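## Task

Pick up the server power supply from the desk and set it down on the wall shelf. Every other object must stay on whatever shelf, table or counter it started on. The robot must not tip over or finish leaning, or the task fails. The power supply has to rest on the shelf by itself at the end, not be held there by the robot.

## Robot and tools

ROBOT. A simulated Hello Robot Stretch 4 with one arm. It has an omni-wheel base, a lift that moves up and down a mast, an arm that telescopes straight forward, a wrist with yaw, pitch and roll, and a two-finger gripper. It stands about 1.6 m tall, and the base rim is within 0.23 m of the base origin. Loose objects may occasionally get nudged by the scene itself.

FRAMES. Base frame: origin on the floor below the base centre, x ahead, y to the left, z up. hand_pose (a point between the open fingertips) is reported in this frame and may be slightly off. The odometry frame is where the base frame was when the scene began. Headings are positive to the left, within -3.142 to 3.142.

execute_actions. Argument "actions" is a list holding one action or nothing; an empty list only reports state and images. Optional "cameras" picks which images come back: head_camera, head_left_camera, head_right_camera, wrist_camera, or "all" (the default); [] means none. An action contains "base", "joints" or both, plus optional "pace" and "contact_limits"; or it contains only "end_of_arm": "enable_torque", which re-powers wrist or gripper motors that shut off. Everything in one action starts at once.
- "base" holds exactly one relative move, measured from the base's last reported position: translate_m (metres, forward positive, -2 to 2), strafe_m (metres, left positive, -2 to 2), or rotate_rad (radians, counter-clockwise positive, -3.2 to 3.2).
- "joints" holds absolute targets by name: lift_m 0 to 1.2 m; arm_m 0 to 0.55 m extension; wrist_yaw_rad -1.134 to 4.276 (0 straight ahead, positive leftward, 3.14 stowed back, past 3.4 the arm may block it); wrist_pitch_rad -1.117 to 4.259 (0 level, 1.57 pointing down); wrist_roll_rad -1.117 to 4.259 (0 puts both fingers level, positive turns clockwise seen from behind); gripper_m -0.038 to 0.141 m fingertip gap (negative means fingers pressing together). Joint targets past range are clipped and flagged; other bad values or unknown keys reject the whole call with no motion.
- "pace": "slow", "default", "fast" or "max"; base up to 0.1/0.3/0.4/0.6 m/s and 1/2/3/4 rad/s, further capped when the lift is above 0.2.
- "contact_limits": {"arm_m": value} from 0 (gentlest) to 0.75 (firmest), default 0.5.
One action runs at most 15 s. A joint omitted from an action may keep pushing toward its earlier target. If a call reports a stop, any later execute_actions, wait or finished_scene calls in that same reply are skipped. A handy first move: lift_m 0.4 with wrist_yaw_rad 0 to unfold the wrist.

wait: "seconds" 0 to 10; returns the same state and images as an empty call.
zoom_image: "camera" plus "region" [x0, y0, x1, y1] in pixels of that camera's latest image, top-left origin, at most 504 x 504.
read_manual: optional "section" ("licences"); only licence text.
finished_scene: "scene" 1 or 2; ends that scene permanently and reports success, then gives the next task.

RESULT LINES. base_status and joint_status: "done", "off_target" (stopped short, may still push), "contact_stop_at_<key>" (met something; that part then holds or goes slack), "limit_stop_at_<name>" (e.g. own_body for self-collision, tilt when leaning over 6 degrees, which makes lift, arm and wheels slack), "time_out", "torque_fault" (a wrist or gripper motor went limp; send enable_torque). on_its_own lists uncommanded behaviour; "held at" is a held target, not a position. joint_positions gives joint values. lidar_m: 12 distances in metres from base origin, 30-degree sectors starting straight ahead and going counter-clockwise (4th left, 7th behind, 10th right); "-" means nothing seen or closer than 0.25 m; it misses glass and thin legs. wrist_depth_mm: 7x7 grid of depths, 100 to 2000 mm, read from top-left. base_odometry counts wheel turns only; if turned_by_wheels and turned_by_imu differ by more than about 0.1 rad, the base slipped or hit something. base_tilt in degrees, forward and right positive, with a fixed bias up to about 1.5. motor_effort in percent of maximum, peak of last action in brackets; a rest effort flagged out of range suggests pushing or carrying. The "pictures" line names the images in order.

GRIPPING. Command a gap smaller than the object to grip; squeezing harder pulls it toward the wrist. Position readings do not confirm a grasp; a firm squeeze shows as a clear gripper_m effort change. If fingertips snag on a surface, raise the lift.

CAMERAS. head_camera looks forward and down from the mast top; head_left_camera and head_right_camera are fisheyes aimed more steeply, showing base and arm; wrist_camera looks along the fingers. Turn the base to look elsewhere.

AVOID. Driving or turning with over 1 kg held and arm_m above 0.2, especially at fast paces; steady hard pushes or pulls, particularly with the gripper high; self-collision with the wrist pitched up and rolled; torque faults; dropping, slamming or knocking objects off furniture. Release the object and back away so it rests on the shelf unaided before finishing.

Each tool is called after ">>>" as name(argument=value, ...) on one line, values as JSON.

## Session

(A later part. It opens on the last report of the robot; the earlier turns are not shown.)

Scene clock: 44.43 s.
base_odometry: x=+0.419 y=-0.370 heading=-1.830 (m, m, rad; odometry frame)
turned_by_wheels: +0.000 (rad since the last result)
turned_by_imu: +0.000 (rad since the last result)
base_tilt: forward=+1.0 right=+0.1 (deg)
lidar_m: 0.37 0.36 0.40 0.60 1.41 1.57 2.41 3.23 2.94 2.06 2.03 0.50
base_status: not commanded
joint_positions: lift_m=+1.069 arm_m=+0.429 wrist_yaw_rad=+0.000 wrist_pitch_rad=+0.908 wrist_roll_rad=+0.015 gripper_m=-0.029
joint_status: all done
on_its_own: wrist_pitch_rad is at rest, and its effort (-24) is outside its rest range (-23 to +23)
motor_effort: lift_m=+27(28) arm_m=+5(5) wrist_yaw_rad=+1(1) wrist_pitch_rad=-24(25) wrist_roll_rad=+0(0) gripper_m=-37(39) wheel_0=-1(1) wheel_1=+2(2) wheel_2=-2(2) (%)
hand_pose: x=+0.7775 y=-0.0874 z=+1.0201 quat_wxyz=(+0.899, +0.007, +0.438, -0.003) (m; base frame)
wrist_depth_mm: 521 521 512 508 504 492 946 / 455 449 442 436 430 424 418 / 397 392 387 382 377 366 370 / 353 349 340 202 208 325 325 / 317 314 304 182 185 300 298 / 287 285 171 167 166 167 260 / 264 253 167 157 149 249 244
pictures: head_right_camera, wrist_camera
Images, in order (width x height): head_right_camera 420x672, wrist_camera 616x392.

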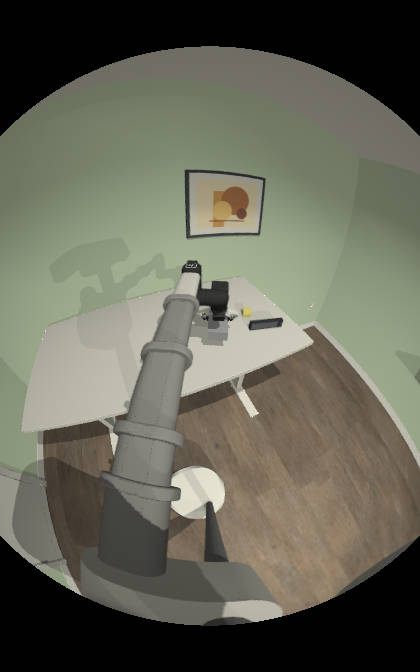

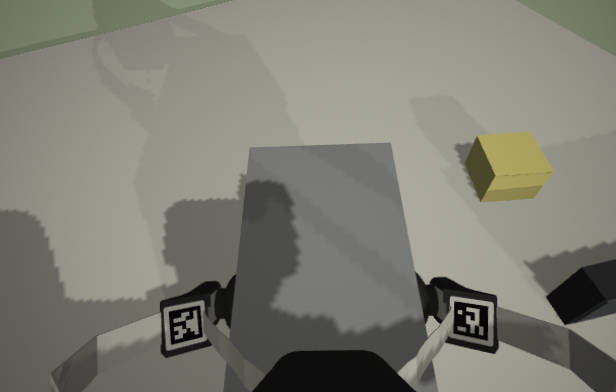

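>>> execute_actions(actions=[{"joints":{"lift_m":1.1,"arm_m":0.08},"pace":"slow"}], cameras=[])

>>> execute_actions(actions=[{"base":{"translate_m":-0.3}}], cameras=[])

>>> execute_actions(actions=[{"base":{"rotate_rad":-1.31},"pace":"slow"}])

Scene clock: 49.40 s.
base_odometry: x=+0.419 y=-0.370 heading=-1.830 (m, m, rad; odometry frame)
turned_by_wheels: +0.000 (rad since the last result)
turned_by_imu: +0.001 (rad since the last result)
base_tilt: forward=+1.1 right=+0.2 (deg)
lidar_m: 0.27 0.35 0.39 0.59 1.42 1.55 2.38 3.24 2.95 2.05 2.04 0.28
base_status: not commanded
joint_positions: lift_m=+1.099 arm_m=+0.081 wrist_yaw_rad=+0.000 wrist_pitch_rad=+0.908 wrist_roll_rad=+0.015 gripper_m=-0.029
joint_status: all done
on_its_own: wrist_pitch_rad is at rest, and its effort (-24) is outside its rest range (-23 to +23)
motor_effort: lift_m=+27(27) arm_m=-7(7) wrist_yaw_rad=+0(2) wrist_pitch_rad=-24(25) wrist_roll_rad=+1(2) gripper_m=-38(36) wheel_0=-1(1) wheel_1=+2(2) wheel_2=-2(2) (%)
hand_pose: x=+0.4295 y=-0.0874 z=+1.0501 quat_wxyz=(+0.899, +0.007, +0.439, -0.003) (m; base frame)
wrist_depth_mm: 591 580 574 564 554 484 504 / 508 500 496 488 480 473 466 / 445 439 433 430 424 418 413 / 394 389 377 202 208 379 1464 / 355 349 342 183 185 1366 1366 / 322 317 172 167 166 167 1255 / 294 283 166 157 149 1138 1098
pictures: none
No camera images: the call's "cameras" was empty. Leave "cameras" out to get every camera's image.

Scene clock: 51.87 s.
base_odometry: x=+0.496 y=-0.080 heading=-1.830 (m, m, rad; odometry frame)
turned_by_wheels: +0.000 (rad since the last result)
turned_by_imu: +0.002 (rad since the last result)
base_tilt: forward=+1.1 right=+0.2 (deg)
lidar_m: 0.27 0.63 0.67 1.34 1.34 1.47 2.18 2.97 3.11 2.16 2.13 0.28
base_status: done
joint_positions: lift_m=+1.099 arm_m=+0.081 wrist_yaw_rad=+0.000 wrist_pitch_rad=+0.908 wrist_roll_rad=+0.015 gripper_m=-0.029
joint_status: not commanded
on_its_own: wrist_pitch_rad is at rest, and its effort (-24) is outside its rest range (-23 to +23)
motor_effort: lift_m=+27(27) arm_m=-6(6) wrist_yaw_rad=+0(1) wrist_pitch_rad=-24(25) wrist_roll_rad=+1(0) gripper_m=-37(37) wheel_0=+1(6) wheel_1=-3(7) wheel_2=+1(12) (%)
hand_pose: x=+0.4295 y=-0.0874 z=+1.0501 quat_wxyz=(+0.899, +0.007, +0.439, -0.003) (m; base frame)
wrist_depth_mm: 597 585 580 569 559 591 - / 508 500 492 521 1661 1863 1863 / 442 459 1537 1661 1661 1661 1661 / 1430 1499 1537 202 209 1537 1499 / 1430 1430 1366 182 185 1366 1397 / 1255 1281 172 167 166 167 1229 / 1182 1138 167 157 149 1160 1118
pictures: none
No camera images: the call's "cameras" was empty. Leave "cameras" out to get every camera's image.

Scene clock: 54.47 s.
base_odometry: x=+0.496 y=-0.080 heading=-3.140 (m, m, rad; odometry frame)
turned_by_wheels: -1.310 (rad since the last result)
turned_by_imu: -1.310 (rad since the last result)
base_tilt: forward=+1.1 right=+0.2 (deg)
lidar_m: 0.28 1.16 0.71 0.63 0.65 0.79 1.34 1.35 1.67 2.96 2.98 0.28
base_status: done
joint_positions: lift_m=+1.099 arm_m=+0.081 wrist_yaw_rad=+0.000 wrist_pitch_rad=+0.908 wrist_roll_rad=+0.015 gripper_m=-0.029
joint_status: not commanded
on_its_own: wrist_pitch_rad is at rest, and its effort (-25) is outside its rest range (-23 to +23)
motor_effort: lift_m=+27(27) arm_m=-6(6) wrist_yaw_rad=+0(1) wrist_pitch_rad=-25(24) wrist_roll_rad=-1(1) gripper_m=-38(39) wheel_0=+0(5) wheel_1=+3(6) wheel_2=+2(8) (%)
hand_pose: x=+0.4295 y=-0.0874 z=+1.0501 quat_wxyz=(+0.899, +0.007, +0.438, -0.003) (m; base frame)
wrist_depth_mm: 1921 - - - - - - / - - - - 1921 1921 1921 / 1808 1756 1756 1708 1708 1708 1661 / 1576 1576 1576 202 209 1537 1464 / 1430 1430 1397 183 185 1366 1336 / 1308 1308 172 167 167 167 1229 / 1205 1160 166 157 149 1118 1118
pictures: head_camera, head_left_camera, head_right_camera, wrist_camera
Images, in order (width x height): head_camera 420x560, head_left_camera 420x672, head_right_camera 420x672, wrist_camera 616x392.

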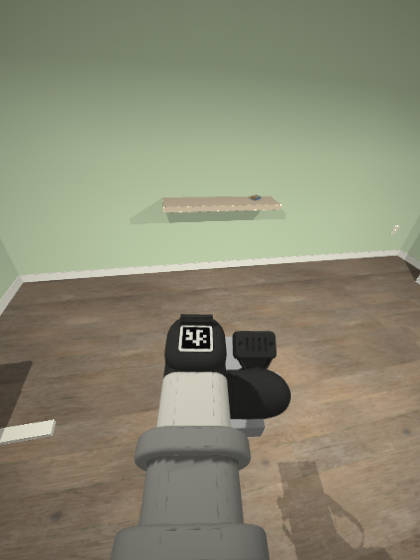

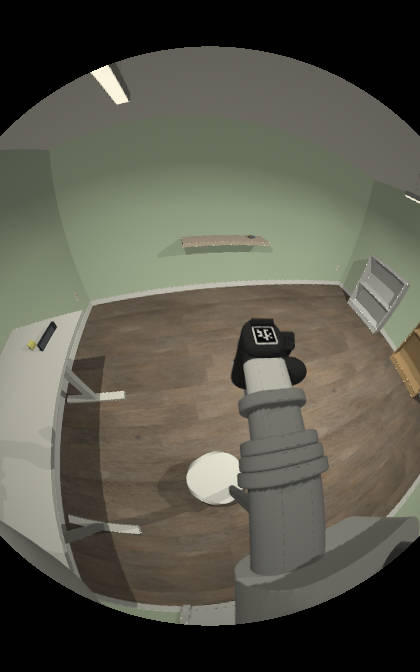

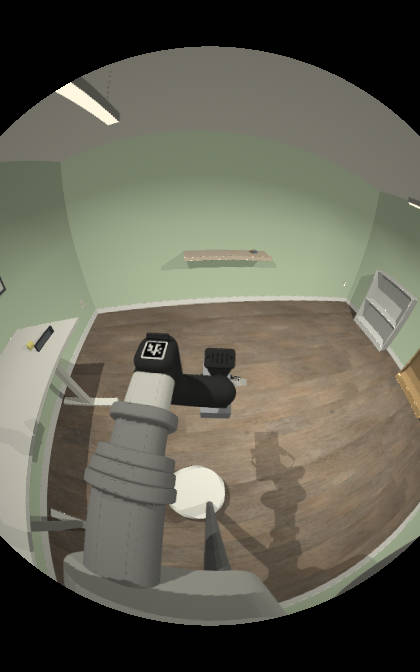

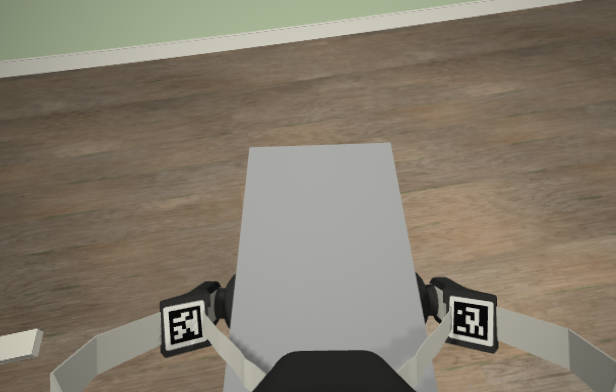

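>>> execute_actions(actions=[{"base":{"rotate_rad":0.17},"pace":"slow"}], cameras=[])

>>> execute_actions(actions=[{"base":{"strafe_m":-0.3}}], cameras=[])

>>> execute_actions(actions=[{"base":{"translate_m":1.1}}])

Scene clock: 55.77 s.
base_odometry: x=+0.496 y=-0.080 heading=-2.970 (m, m, rad; odometry frame)
turned_by_wheels: +0.170 (rad since the last result)
turned_by_imu: +0.170 (rad since the last result)
base_tilt: forward=+1.1 right=+0.1 (deg)
lidar_m: 0.28 0.93 0.68 0.62 0.66 1.35 1.32 1.39 1.94 2.97 3.15 0.28
base_status: done
joint_positions: lift_m=+1.099 arm_m=+0.081 wrist_yaw_rad=+0.000 wrist_pitch_rad=+0.908 wrist_roll_rad=+0.015 gripper_m=-0.029
joint_status: not commanded
on_its_own: wrist_pitch_rad is at rest, and its effort (-24) is outside its rest range (-23 to +23)
motor_effort: lift_m=+26(27) arm_m=-6(6) wrist_yaw_rad=+0(2) wrist_pitch_rad=-24(25) wrist_roll_rad=+0(0) gripper_m=-37(39) wheel_0=-1(4) wheel_1=-1(6) wheel_2=-2(7) (%)
hand_pose: x=+0.4295 y=-0.0874 z=+1.0501 quat_wxyz=(+0.899, +0.007, +0.438, -0.003) (m; base frame)
wrist_depth_mm: - - - - - - - / - - - - 1921 1921 1921 / 1808 1808 1708 1756 1708 1661 1661 / 1576 1537 1537 202 209 1499 1499 / 1430 1430 1397 183 186 1366 1366 / 1281 1308 172 167 167 168 1229 / 1205 1138 167 156 150 1118 1118
pictures: none
No camera images: the call's "cameras" was empty. Leave "cameras" out to get every camera's image.

Scene clock: 58.10 s.
base_odometry: x=+0.445 y=+0.216 heading=-2.970 (m, m, rad; odometry frame)
turned_by_wheels: +0.000 (rad since the last result)
turned_by_imu: +0.001 (rad since the last result)
base_tilt: forward=+1.1 right=+0.2 (deg)
lidar_m: 0.28 2.47 1.01 0.93 0.99 1.37 1.32 1.41 1.92 2.66 2.87 0.29
base_status: done
joint_positions: lift_m=+1.099 arm_m=+0.081 wrist_yaw_rad=+0.000 wrist_pitch_rad=+0.908 wrist_roll_rad=+0.015 gripper_m=-0.029
joint_status: not commanded
on_its_own: wrist_pitch_rad is at rest, and its effort (-25) is outside its rest range (-23 to +23)
motor_effort: lift_m=+26(27) arm_m=-6(6) wrist_yaw_rad=+0(0) wrist_pitch_rad=-25(25) wrist_roll_rad=+2(1) gripper_m=-38(38) wheel_0=-1(9) wheel_1=+0(9) wheel_2=-1(1) (%)
hand_pose: x=+0.4294 y=-0.0874 z=+1.0502 quat_wxyz=(+0.899, +0.007, +0.439, -0.003) (m; base frame)
wrist_depth_mm: - - - - - - - / - - - - 1921 1921 1863 / 1756 1756 1756 1756 1708 1661 1661 / 1618 1576 1537 202 208 1499 1499 / 1464 1430 1397 183 185 1366 1366 / 1308 1281 171 167 167 167 1229 / 1205 1138 166 157 149 1118 1118
pictures: none
No camera images: the call's "cameras" was empty. Leave "cameras" out to get every camera's image.

Scene clock: 63.27 s.
base_odometry: x=-0.639 y=+0.028 heading=-2.970 (m, m, rad; odometry frame)
turned_by_wheels: +0.000 (rad since the last result)
turned_by_imu: -0.006 (rad since the last result)
base_tilt: forward=+1.0 right=+0.2 (deg)
lidar_m: 0.28 1.32 1.81 0.97 1.00 1.36 2.44 2.56 2.81 2.67 1.85 0.28
base_status: done
joint_positions: lift_m=+1.099 arm_m=+0.081 wrist_yaw_rad=+0.000 wrist_pitch_rad=+0.908 wrist_roll_rad=+0.015 gripper_m=-0.029
joint_status: not commanded
on_its_own: wrist_pitch_rad is at rest, and its effort (-24) is outside its rest range (-23 to +23)
motor_effort: lift_m=+26(26) arm_m=-6(6) wrist_yaw_rad=+0(1) wrist_pitch_rad=-24(26) wrist_roll_rad=+2(1) gripper_m=-36(36) wheel_0=+0(6) wheel_1=+2(6) wheel_2=-1(11) (%)
hand_pose: x=+0.4295 y=-0.0874 z=+1.0502 quat_wxyz=(+0.899, +0.007, +0.438, -0.003) (m; base frame)
wrist_depth_mm: 1008 991 778 778 778 759 768 / 1160 1138 1138 1160 1138 1138 1160 / 1336 1336 1308 1255 1281 1336 1336 / 1499 1537 1499 202 209 1464 1464 / 1430 1430 1397 183 185 1366 1366 / 1308 1308 172 167 166 167 1229 / 1205 1138 166 157 149 1118 1118
pictures: head_camera, head_left_camera, head_right_camera, wrist_camera
Images, in order (width x height): head_camera 420x560, head_left_camera 420x672, head_right_camera 420x672, wrist_camera 616x392.

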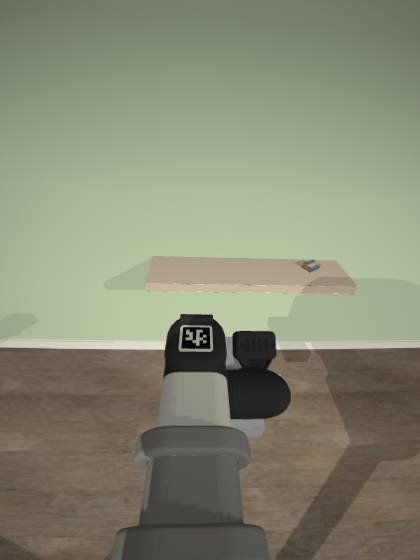

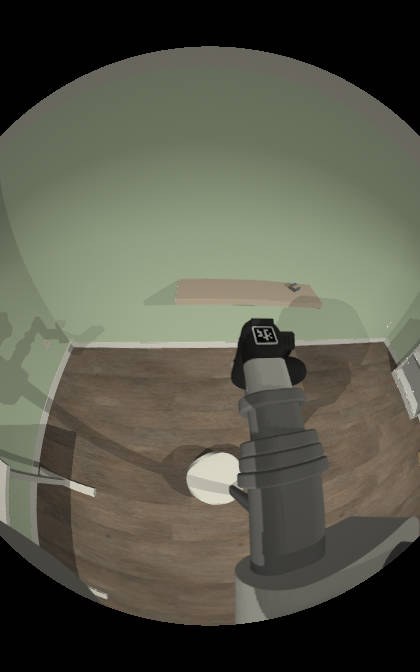

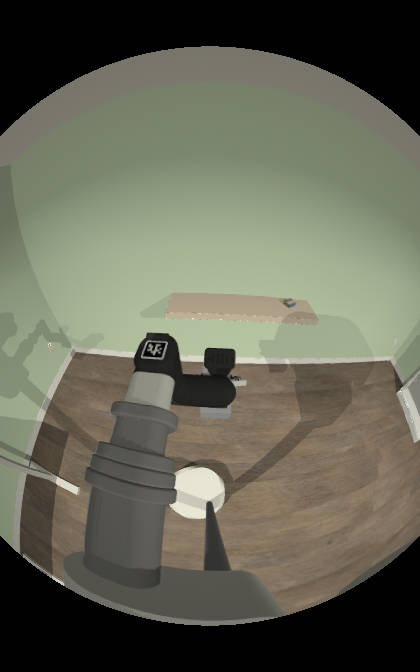

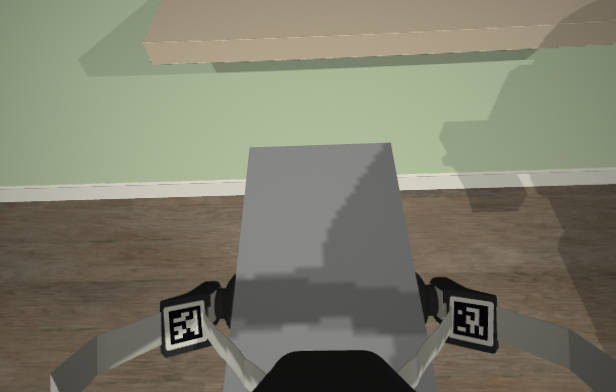

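>>> execute_actions(actions=[{"base":{"translate_m":0.45}}], cameras=[])

>>> execute_actions(actions=[{"joints":{"arm_m":0.3},"pace":"slow"}])

Scene clock: 66.47 s.
base_odometry: x=-1.082 y=-0.049 heading=-2.970 (m, m, rad; odometry frame)
turned_by_wheels: +0.000 (rad since the last result)
turned_by_imu: -0.002 (rad since the last result)
base_tilt: forward=+1.0 right=+0.2 (deg)
lidar_m: 0.28 0.59 1.20 1.77 1.16 1.38 2.92 3.01 2.84 2.66 0.85 0.27
base_status: done
joint_positions: lift_m=+1.099 arm_m=+0.081 wrist_yaw_rad=+0.000 wrist_pitch_rad=+0.908 wrist_roll_rad=+0.015 gripper_m=-0.029
joint_status: not commanded
on_its_own: wrist_pitch_rad is at rest, and its effort (-24) is outside its rest range (-23 to +23)
motor_effort: lift_m=+26(26) arm_m=-6(6) wrist_yaw_rad=+0(1) wrist_pitch_rad=-24(25) wrist_roll_rad=+1(0) gripper_m=-38(38) wheel_0=+0(5) wheel_1=+1(6) wheel_2=+0(11) (%)
hand_pose: x=+0.4294 y=-0.0874 z=+1.0502 quat_wxyz=(+0.899, +0.007, +0.439, -0.003) (m; base frame)
wrist_depth_mm: 539 539 535 539 539 539 544 / 609 615 609 615 615 609 603 / 707 597 591 580 574 564 564 / 809 530 512 202 209 508 500 / 1042 525 504 183 185 1078 1060 / 1281 1255 172 167 166 167 1229 / 1205 1138 166 157 149 1118 1118
pictures: none
No camera images: the call's "cameras" was empty. Leave "cameras" out to get every camera's image.

Scene clock: 69.97 s.
base_odometry: x=-1.082 y=-0.049 heading=-2.970 (m, m, rad; odometry frame)
turned_by_wheels: +0.000 (rad since the last result)
turned_by_imu: +0.001 (rad since the last result)
base_tilt: forward=+1.0 right=+0.2 (deg)
lidar_m: 0.49 0.59 1.18 1.77 1.16 1.38 2.90 3.00 2.87 2.66 0.83 0.60
base_status: not commanded
joint_positions: lift_m=+1.099 arm_m=+0.299 wrist_yaw_rad=+0.000 wrist_pitch_rad=+0.908 wrist_roll_rad=+0.015 gripper_m=-0.029
joint_status: all done
on_its_own: wrist_pitch_rad is at rest, and its effort (-24) is outside its rest range (-23 to +23)
motor_effort: lift_m=+26(26) arm_m=+6(8) wrist_yaw_rad=+0(1) wrist_pitch_rad=-24(25) wrist_roll_rad=-2(2) gripper_m=-37(38) wheel_0=+0(0) wheel_1=+1(1) wheel_2=+1(1) (%)
hand_pose: x=+0.6473 y=-0.0874 z=+1.0502 quat_wxyz=(+0.899, +0.007, +0.439, -0.003) (m; base frame)
wrist_depth_mm: 310 309 309 310 310 314 315 / 353 353 353 355 355 355 357 / 410 410 410 384 399 415 418 / 488 492 473 202 209 480 480 / 496 473 459 183 185 455 452 / 436 430 172 167 167 167 413 / 399 382 166 157 149 377 368
pictures: head_camera, head_left_camera, head_right_camera, wrist_camera
Images, in order (width x height): head_camera 420x560, head_left_camera 420x672, head_right_camera 420x672, wrist_camera 616x392.

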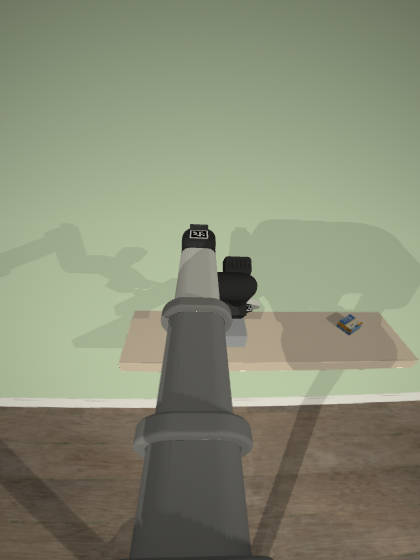

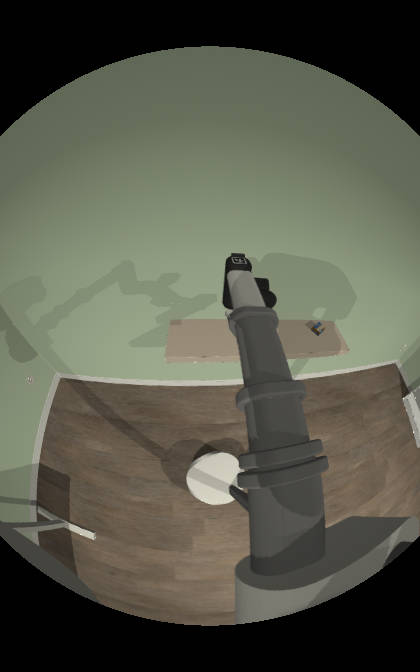

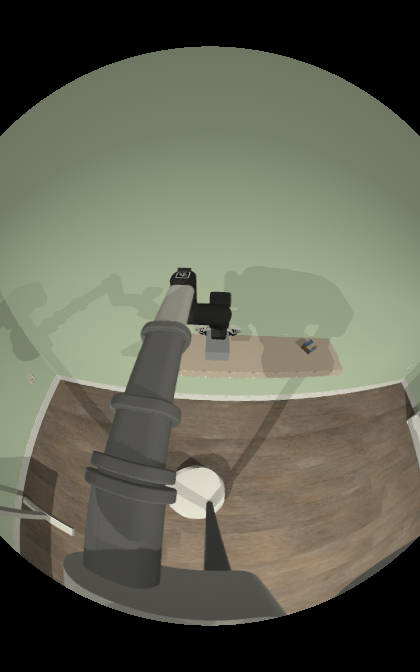

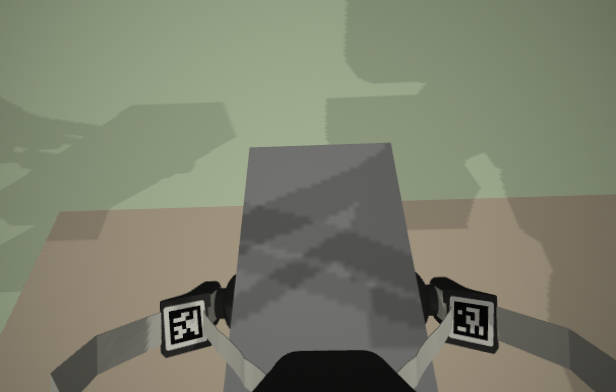

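>>> execute_actions(actions=[{"joints":{"arm_m":0.375},"pace":"slow"}], cameras=[])

>>> execute_actions(actions=[{"joints":{"lift_m":0.965},"pace":"slow"}], cameras=["wrist_camera","head_right_camera","head_camera"])

Scene clock: 72.13 s.
base_odometry: x=-1.082 y=-0.049 heading=-2.970 (m, m, rad; odometry frame)
turned_by_wheels: +0.000 (rad since the last result)
turned_by_imu: +0.000 (rad since the last result)
base_tilt: forward=+1.0 right=+0.2 (deg)
lidar_m: 0.55 0.59 1.18 1.76 1.16 1.38 2.91 3.02 2.86 2.66 0.85 0.61
base_status: not commanded
joint_positions: lift_m=+1.099 arm_m=+0.374 wrist_yaw_rad=+0.000 wrist_pitch_rad=+0.908 wrist_roll_rad=+0.015 gripper_m=-0.029
joint_status: all done
on_its_own: wrist_pitch_rad is at rest, and its effort (-24) is outside its rest range (-23 to +23)
motor_effort: lift_m=+26(26) arm_m=+7(5) wrist_yaw_rad=+0(0) wrist_pitch_rad=-24(25) wrist_roll_rad=+0(0) gripper_m=-38(36) wheel_0=+0(0) wheel_1=+1(1) wheel_2=+1(0) (%)
hand_pose: x=+0.7223 y=-0.0874 z=+1.0502 quat_wxyz=(+0.899, +0.007, +0.438, -0.003) (m; base frame)
wrist_depth_mm: 231 231 231 231 233 235 235 / 264 263 264 265 265 266 267 / 306 306 307 289 300 310 312 / 364 366 353 202 209 370 373 / 449 452 436 183 185 442 442 / 436 430 172 167 167 167 413 / 399 382 166 157 149 375 368
pictures: none
No camera images: the call's "cameras" was empty. Leave "cameras" out to get every camera's image.

Scene clock: 74.07 s.
base_odometry: x=-1.082 y=-0.049 heading=-2.970 (m, m, rad; odometry frame)
turned_by_wheels: +0.000 (rad since the last result)
turned_by_imu: +0.000 (rad since the last result)
base_tilt: forward=+1.1 right=+0.1 (deg)
lidar_m: 0.56 0.60 1.18 1.77 1.15 1.36 2.92 3.00 2.85 2.66 0.85 0.61
base_status: not commanded
joint_positions: lift_m=+0.965 arm_m=+0.374 wrist_yaw_rad=+0.000 wrist_pitch_rad=+0.908 wrist_roll_rad=+0.015 gripper_m=-0.029
joint_status: all done
on_its_own: wrist_pitch_rad is at rest, and its effort (-25) is outside its rest range (-23 to +23)
motor_effort: lift_m=+18(26) arm_m=+6(6) wrist_yaw_rad=+0(1) wrist_pitch_rad=-25(24) wrist_roll_rad=+0(3) gripper_m=-37(38) wheel_0=+0(0) wheel_1=+1(1) wheel_2=+0(1) (%)
hand_pose: x=+0.7223 y=-0.0874 z=+0.9158 quat_wxyz=(+0.899, +0.007, +0.439, -0.003) (m; base frame)
wrist_depth_mm: 232 232 232 231 233 234 235 / 263 263 264 264 266 267 268 / 306 306 307 290 300 309 312 / 351 349 340 202 209 342 338 / 324 322 310 182 185 307 304 / 294 291 172 167 166 167 281 / 270 258 166 157 149 255 250
pictures: head_camera, head_right_camera, wrist_camera
Images, in order (width x height): head_camera 420x560, head_right_camera 420x672, wrist_camera 616x392.

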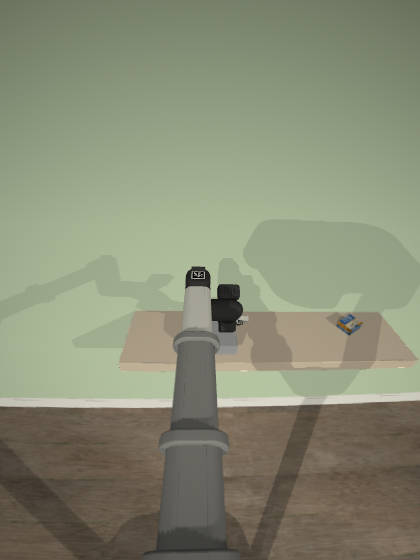

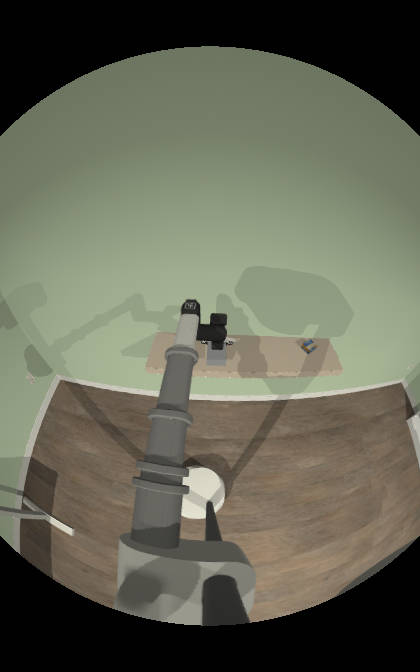

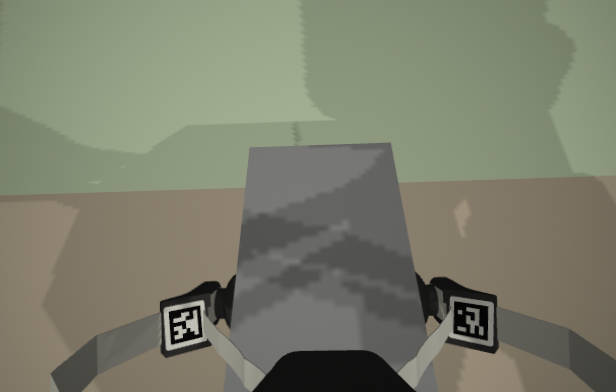

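>>> execute_actions(actions=[{"joints":{"lift_m":0.913},"pace":"slow"}], cameras=["wrist_camera"])

Scene clock: 75.47 s.
base_odometry: x=-1.082 y=-0.049 heading=-2.970 (m, m, rad; odometry frame)
turned_by_wheels: +0.000 (rad since the last result)
turned_by_imu: +0.000 (rad since the last result)
base_tilt: forward=+1.0 right=+0.1 (deg)
lidar_m: 0.56 0.60 1.17 1.77 1.15 1.37 2.92 3.03 2.86 2.66 0.84 0.60
base_status: not commanded
joint_positions: lift_m=+0.913 arm_m=+0.374 wrist_yaw_rad=+0.000 wrist_pitch_rad=+0.908 wrist_roll_rad=+0.015 gripper_m=-0.029
joint_status: all done
on_its_own: wrist_pitch_rad is at rest, and its effort (-25) is outside its rest range (-23 to +23)
motor_effort: lift_m=+18(18) arm_m=+6(6) wrist_yaw_rad=+2(0) wrist_pitch_rad=-25(24) wrist_roll_rad=+1(1) gripper_m=-35(36) wheel_0=+0(0) wheel_1=+1(1) wheel_2=+1(1) (%)
hand_pose: x=+0.7223 y=-0.0874 z=+0.8638 quat_wxyz=(+0.899, +0.007, +0.439, -0.003) (m; base frame)
wrist_depth_mm: 232 231 231 232 233 234 235 / 264 264 264 264 265 267 267 / 307 306 307 289 300 300 301 / 294 291 282 202 209 277 276 / 264 262 254 183 185 251 249 / 240 237 172 167 167 167 228 / 220 211 167 157 149 208 204
pictures: wrist_camera
Images, in order (width x height): wrist_camera 616x392.

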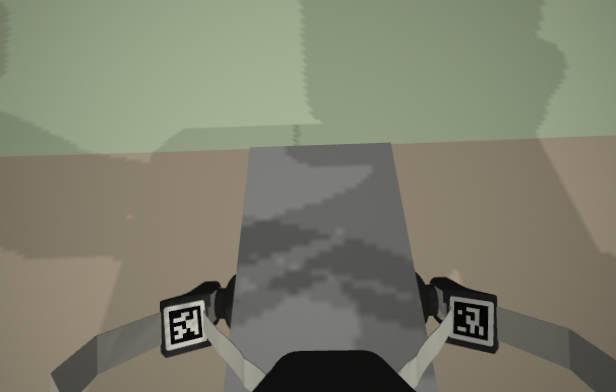

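Depths match desk contact (≈2 mm off).

>>> execute_actions(actions=[{"joints":{"lift_m":0.907},"pace":"slow"}], cameras=[])

>>> execute_actions(actions=[{"joints":{"gripper_m":0.13}}], cameras=["wrist_camera"])

>>> execute_actions(actions=[{"joints":{"lift_m":1.0}}], cameras=[])

>>> execute_actions(actions=[{"joints":{"arm_m":0.0},"pace":"fast"}])

Scene clock: 76.23 s.
base_odometry: x=-1.082 y=-0.049 heading=-2.970 (m, m, rad; odometry frame)
turned_by_wheels: +0.000 (rad since the last result)
turned_by_imu: +0.000 (rad since the last result)
base_tilt: forward=+1.1 right=+0.2 (deg)
lidar_m: 0.57 0.61 1.18 1.76 1.15 1.35 2.91 3.03 2.85 2.65 0.85 0.61
base_status: not commanded
joint_positions: lift_m=+0.907 arm_m=+0.374 wrist_yaw_rad=+0.000 wrist_pitch_rad=+0.908 wrist_roll_rad=+0.015 gripper_m=-0.029
joint_status: all done
on_its_own: wrist_pitch_rad is at rest, and its effort (-25) is outside its rest range (-23 to +23)
motor_effort: lift_m=+18(18) arm_m=+6(6) wrist_yaw_rad=+0(0) wrist_pitch_rad=-25(25) wrist_roll_rad=+1(0) gripper_m=-36(36) wheel_0=+0(0) wheel_1=+1(1) wheel_2=+1(0) (%)
hand_pose: x=+0.7223 y=-0.0874 z=+0.8578 quat_wxyz=(+0.899, +0.007, +0.439, -0.003) (m; base frame)
wrist_depth_mm: 231 231 232 232 233 234 236 / 263 264 264 265 266 266 267 / 304 304 298 290 297 297 293 / 286 283 274 202 208 271 268 / 257 254 247 182 185 245 243 / 234 231 172 167 166 167 222 / 214 205 167 157 149 202 198
pictures: none
No camera images: the call's "cameras" was empty. Leave "cameras" out to get every camera's image.

Scene clock: 78.63 s.
base_odometry: x=-1.082 y=-0.049 heading=-2.970 (m, m, rad; odometry frame)
turned_by_wheels: +0.000 (rad since the last result)
turned_by_imu: +0.000 (rad since the last result)
base_tilt: forward=+1.1 right=+0.2 (deg)
lidar_m: 0.57 0.59 1.17 1.77 1.13 1.37 2.92 3.02 2.85 2.66 0.85 0.60
base_status: not commanded
joint_positions: lift_m=+0.907 arm_m=+0.374 wrist_yaw_rad=-0.003 wrist_pitch_rad=+0.901 wrist_roll_rad=+0.015 gripper_m=+0.130
joint_status: all done
motor_effort: lift_m=+18(18) arm_m=+6(6) wrist_yaw_rad=+9(11) wrist_pitch_rad=-6(30) wrist_roll_rad=+1(1) gripper_m=+0(35) wheel_0=+1(1) wheel_1=+1(1) wheel_2=-1(2) (%)
hand_pose: x=+0.7237 y=-0.0880 z=+0.8591 quat_wxyz=(+0.900, +0.007, +0.435, -0.005) (m; base frame)
wrist_depth_mm: 229 229 229 229 231 232 233 / 259 260 260 262 263 263 265 / 300 301 301 294 304 303 301 / 298 294 291 232 273 283 281 / 267 265 262 208 211 255 253 / 243 239 190 189 188 227 230 / 222 216 213 141 176 206 212
pictures: wrist_camera
Images, in order (width x height): wrist_camera 616x392.

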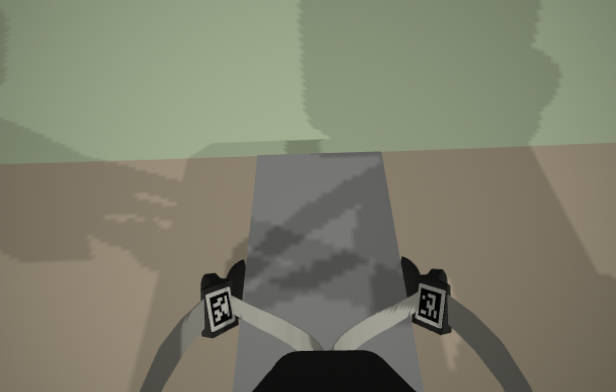

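Scene clock: 80.03 s.
base_odometry: x=-1.082 y=-0.049 heading=-2.970 (m, m, rad; odometry frame)
turned_by_wheels: +0.000 (rad since the last result)
turned_by_imu: +0.000 (rad since the last result)
base_tilt: forward=+1.1 right=+0.2 (deg)
lidar_m: 0.55 0.60 1.16 1.76 1.15 1.37 2.90 3.03 2.84 2.66 0.83 0.62
base_status: not commanded
joint_positions: lift_m=+1.000 arm_m=+0.374 wrist_yaw_rad=+0.000 wrist_pitch_rad=+0.901 wrist_roll_rad=+0.015 gripper_m=+0.130
joint_status: all done
motor_effort: lift_m=+22(23) arm_m=+6(6) wrist_yaw_rad=+1(9) wrist_pitch_rad=-5(7) wrist_roll_rad=+0(1) gripper_m=-1(0) wheel_0=+1(1) wheel_1=+1(1) wheel_2=-1(2) (%)
hand_pose: x=+0.7239 y=-0.0875 z=+0.9517 quat_wxyz=(+0.900, +0.007, +0.436, -0.003) (m; base frame)
wrist_depth_mm: 229 229 229 230 231 232 233 / 260 259 262 262 263 265 264 / 300 301 301 304 304 306 307 / 357 362 359 362 364 366 366 / 370 368 364 310 349 353 349 / 336 325 212 281 290 194 320 / 309 300 303 144 294 291 294
pictures: none
No camera images: the call's "cameras" was empty. Leave "cameras" out to get every camera's image.

Scene clock: 81.90 s.
base_odometry: x=-1.082 y=-0.049 heading=-2.970 (m, m, rad; odometry frame)
turned_by_wheels: +0.000 (rad since the last result)
turned_by_imu: +0.000 (rad since the last result)
base_tilt: forward=+1.0 right=+0.2 (deg)
lidar_m: 0.58 0.60 1.19 1.77 1.14 1.37 2.90 3.02 2.84 2.66 0.84 0.61
base_status: not commanded
joint_positions: lift_m=+1.000 arm_m=+0.003 wrist_yaw_rad=+0.000 wrist_pitch_rad=+0.902 wrist_roll_rad=+0.015 gripper_m=+0.130
joint_status: all done
joint sent to its limit — the command would take arm_m past its lower limit, so that joint was sent only as far as its limit.
motor_effort: lift_m=+22(22) arm_m=-6(9) wrist_yaw_rad=+0(0) wrist_pitch_rad=-7(6) wrist_roll_rad=+0(0) gripper_m=+0(1) wheel_0=+1(0) wheel_1=+1(1) wheel_2=-1(1) (%)
hand_pose: x=+0.3530 y=-0.0874 z=+0.9516 quat_wxyz=(+0.900, +0.007, +0.436, -0.003) (m; base frame)
wrist_depth_mm: 615 597 597 539 585 585 574 / 676 535 530 462 512 508 500 / 496 477 473 466 473 466 462 / 946 960 960 976 960 960 976 / 1160 1182 1182 1182 1182 1138 1182 / 1205 1182 213 1182 1160 193 1160 / 1118 1078 1078 144 1078 1060 1060
pictures: head_camera, head_left_camera, head_right_camera, wrist_camera
Images, in order (width x height): head_camera 420x560, head_left_camera 420x672, head_right_camera 420x672, wrist_camera 616x392.

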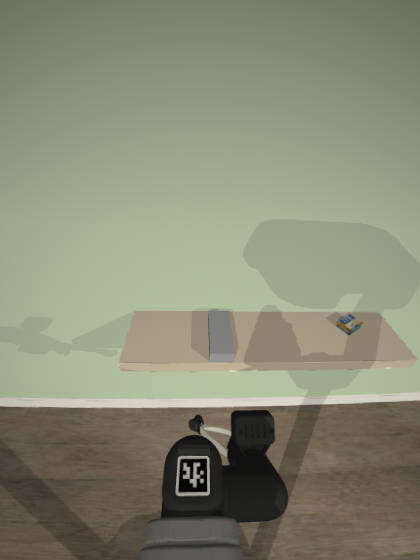

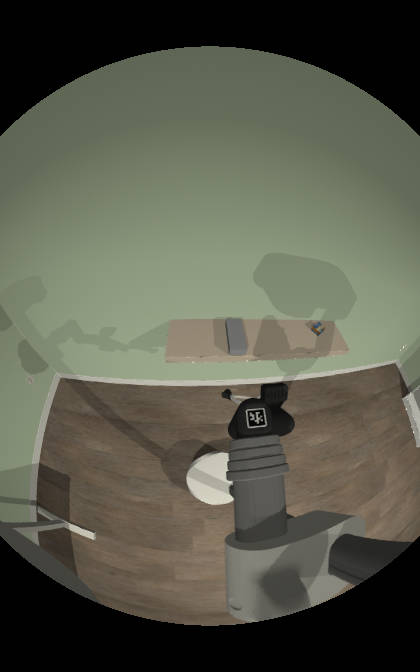

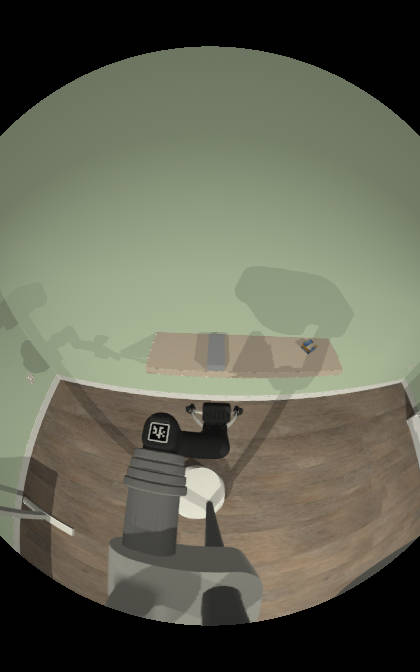

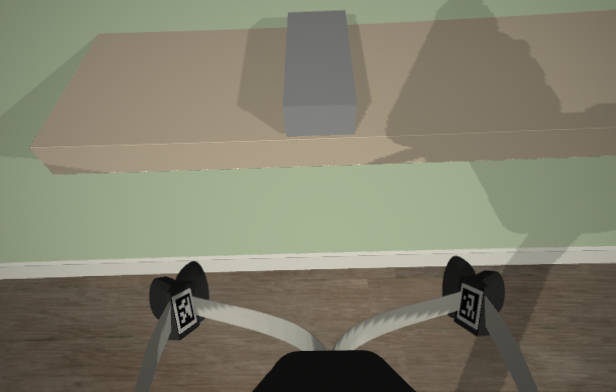

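>>> finished_scene(scene=1)

The scene is finished: the task was done.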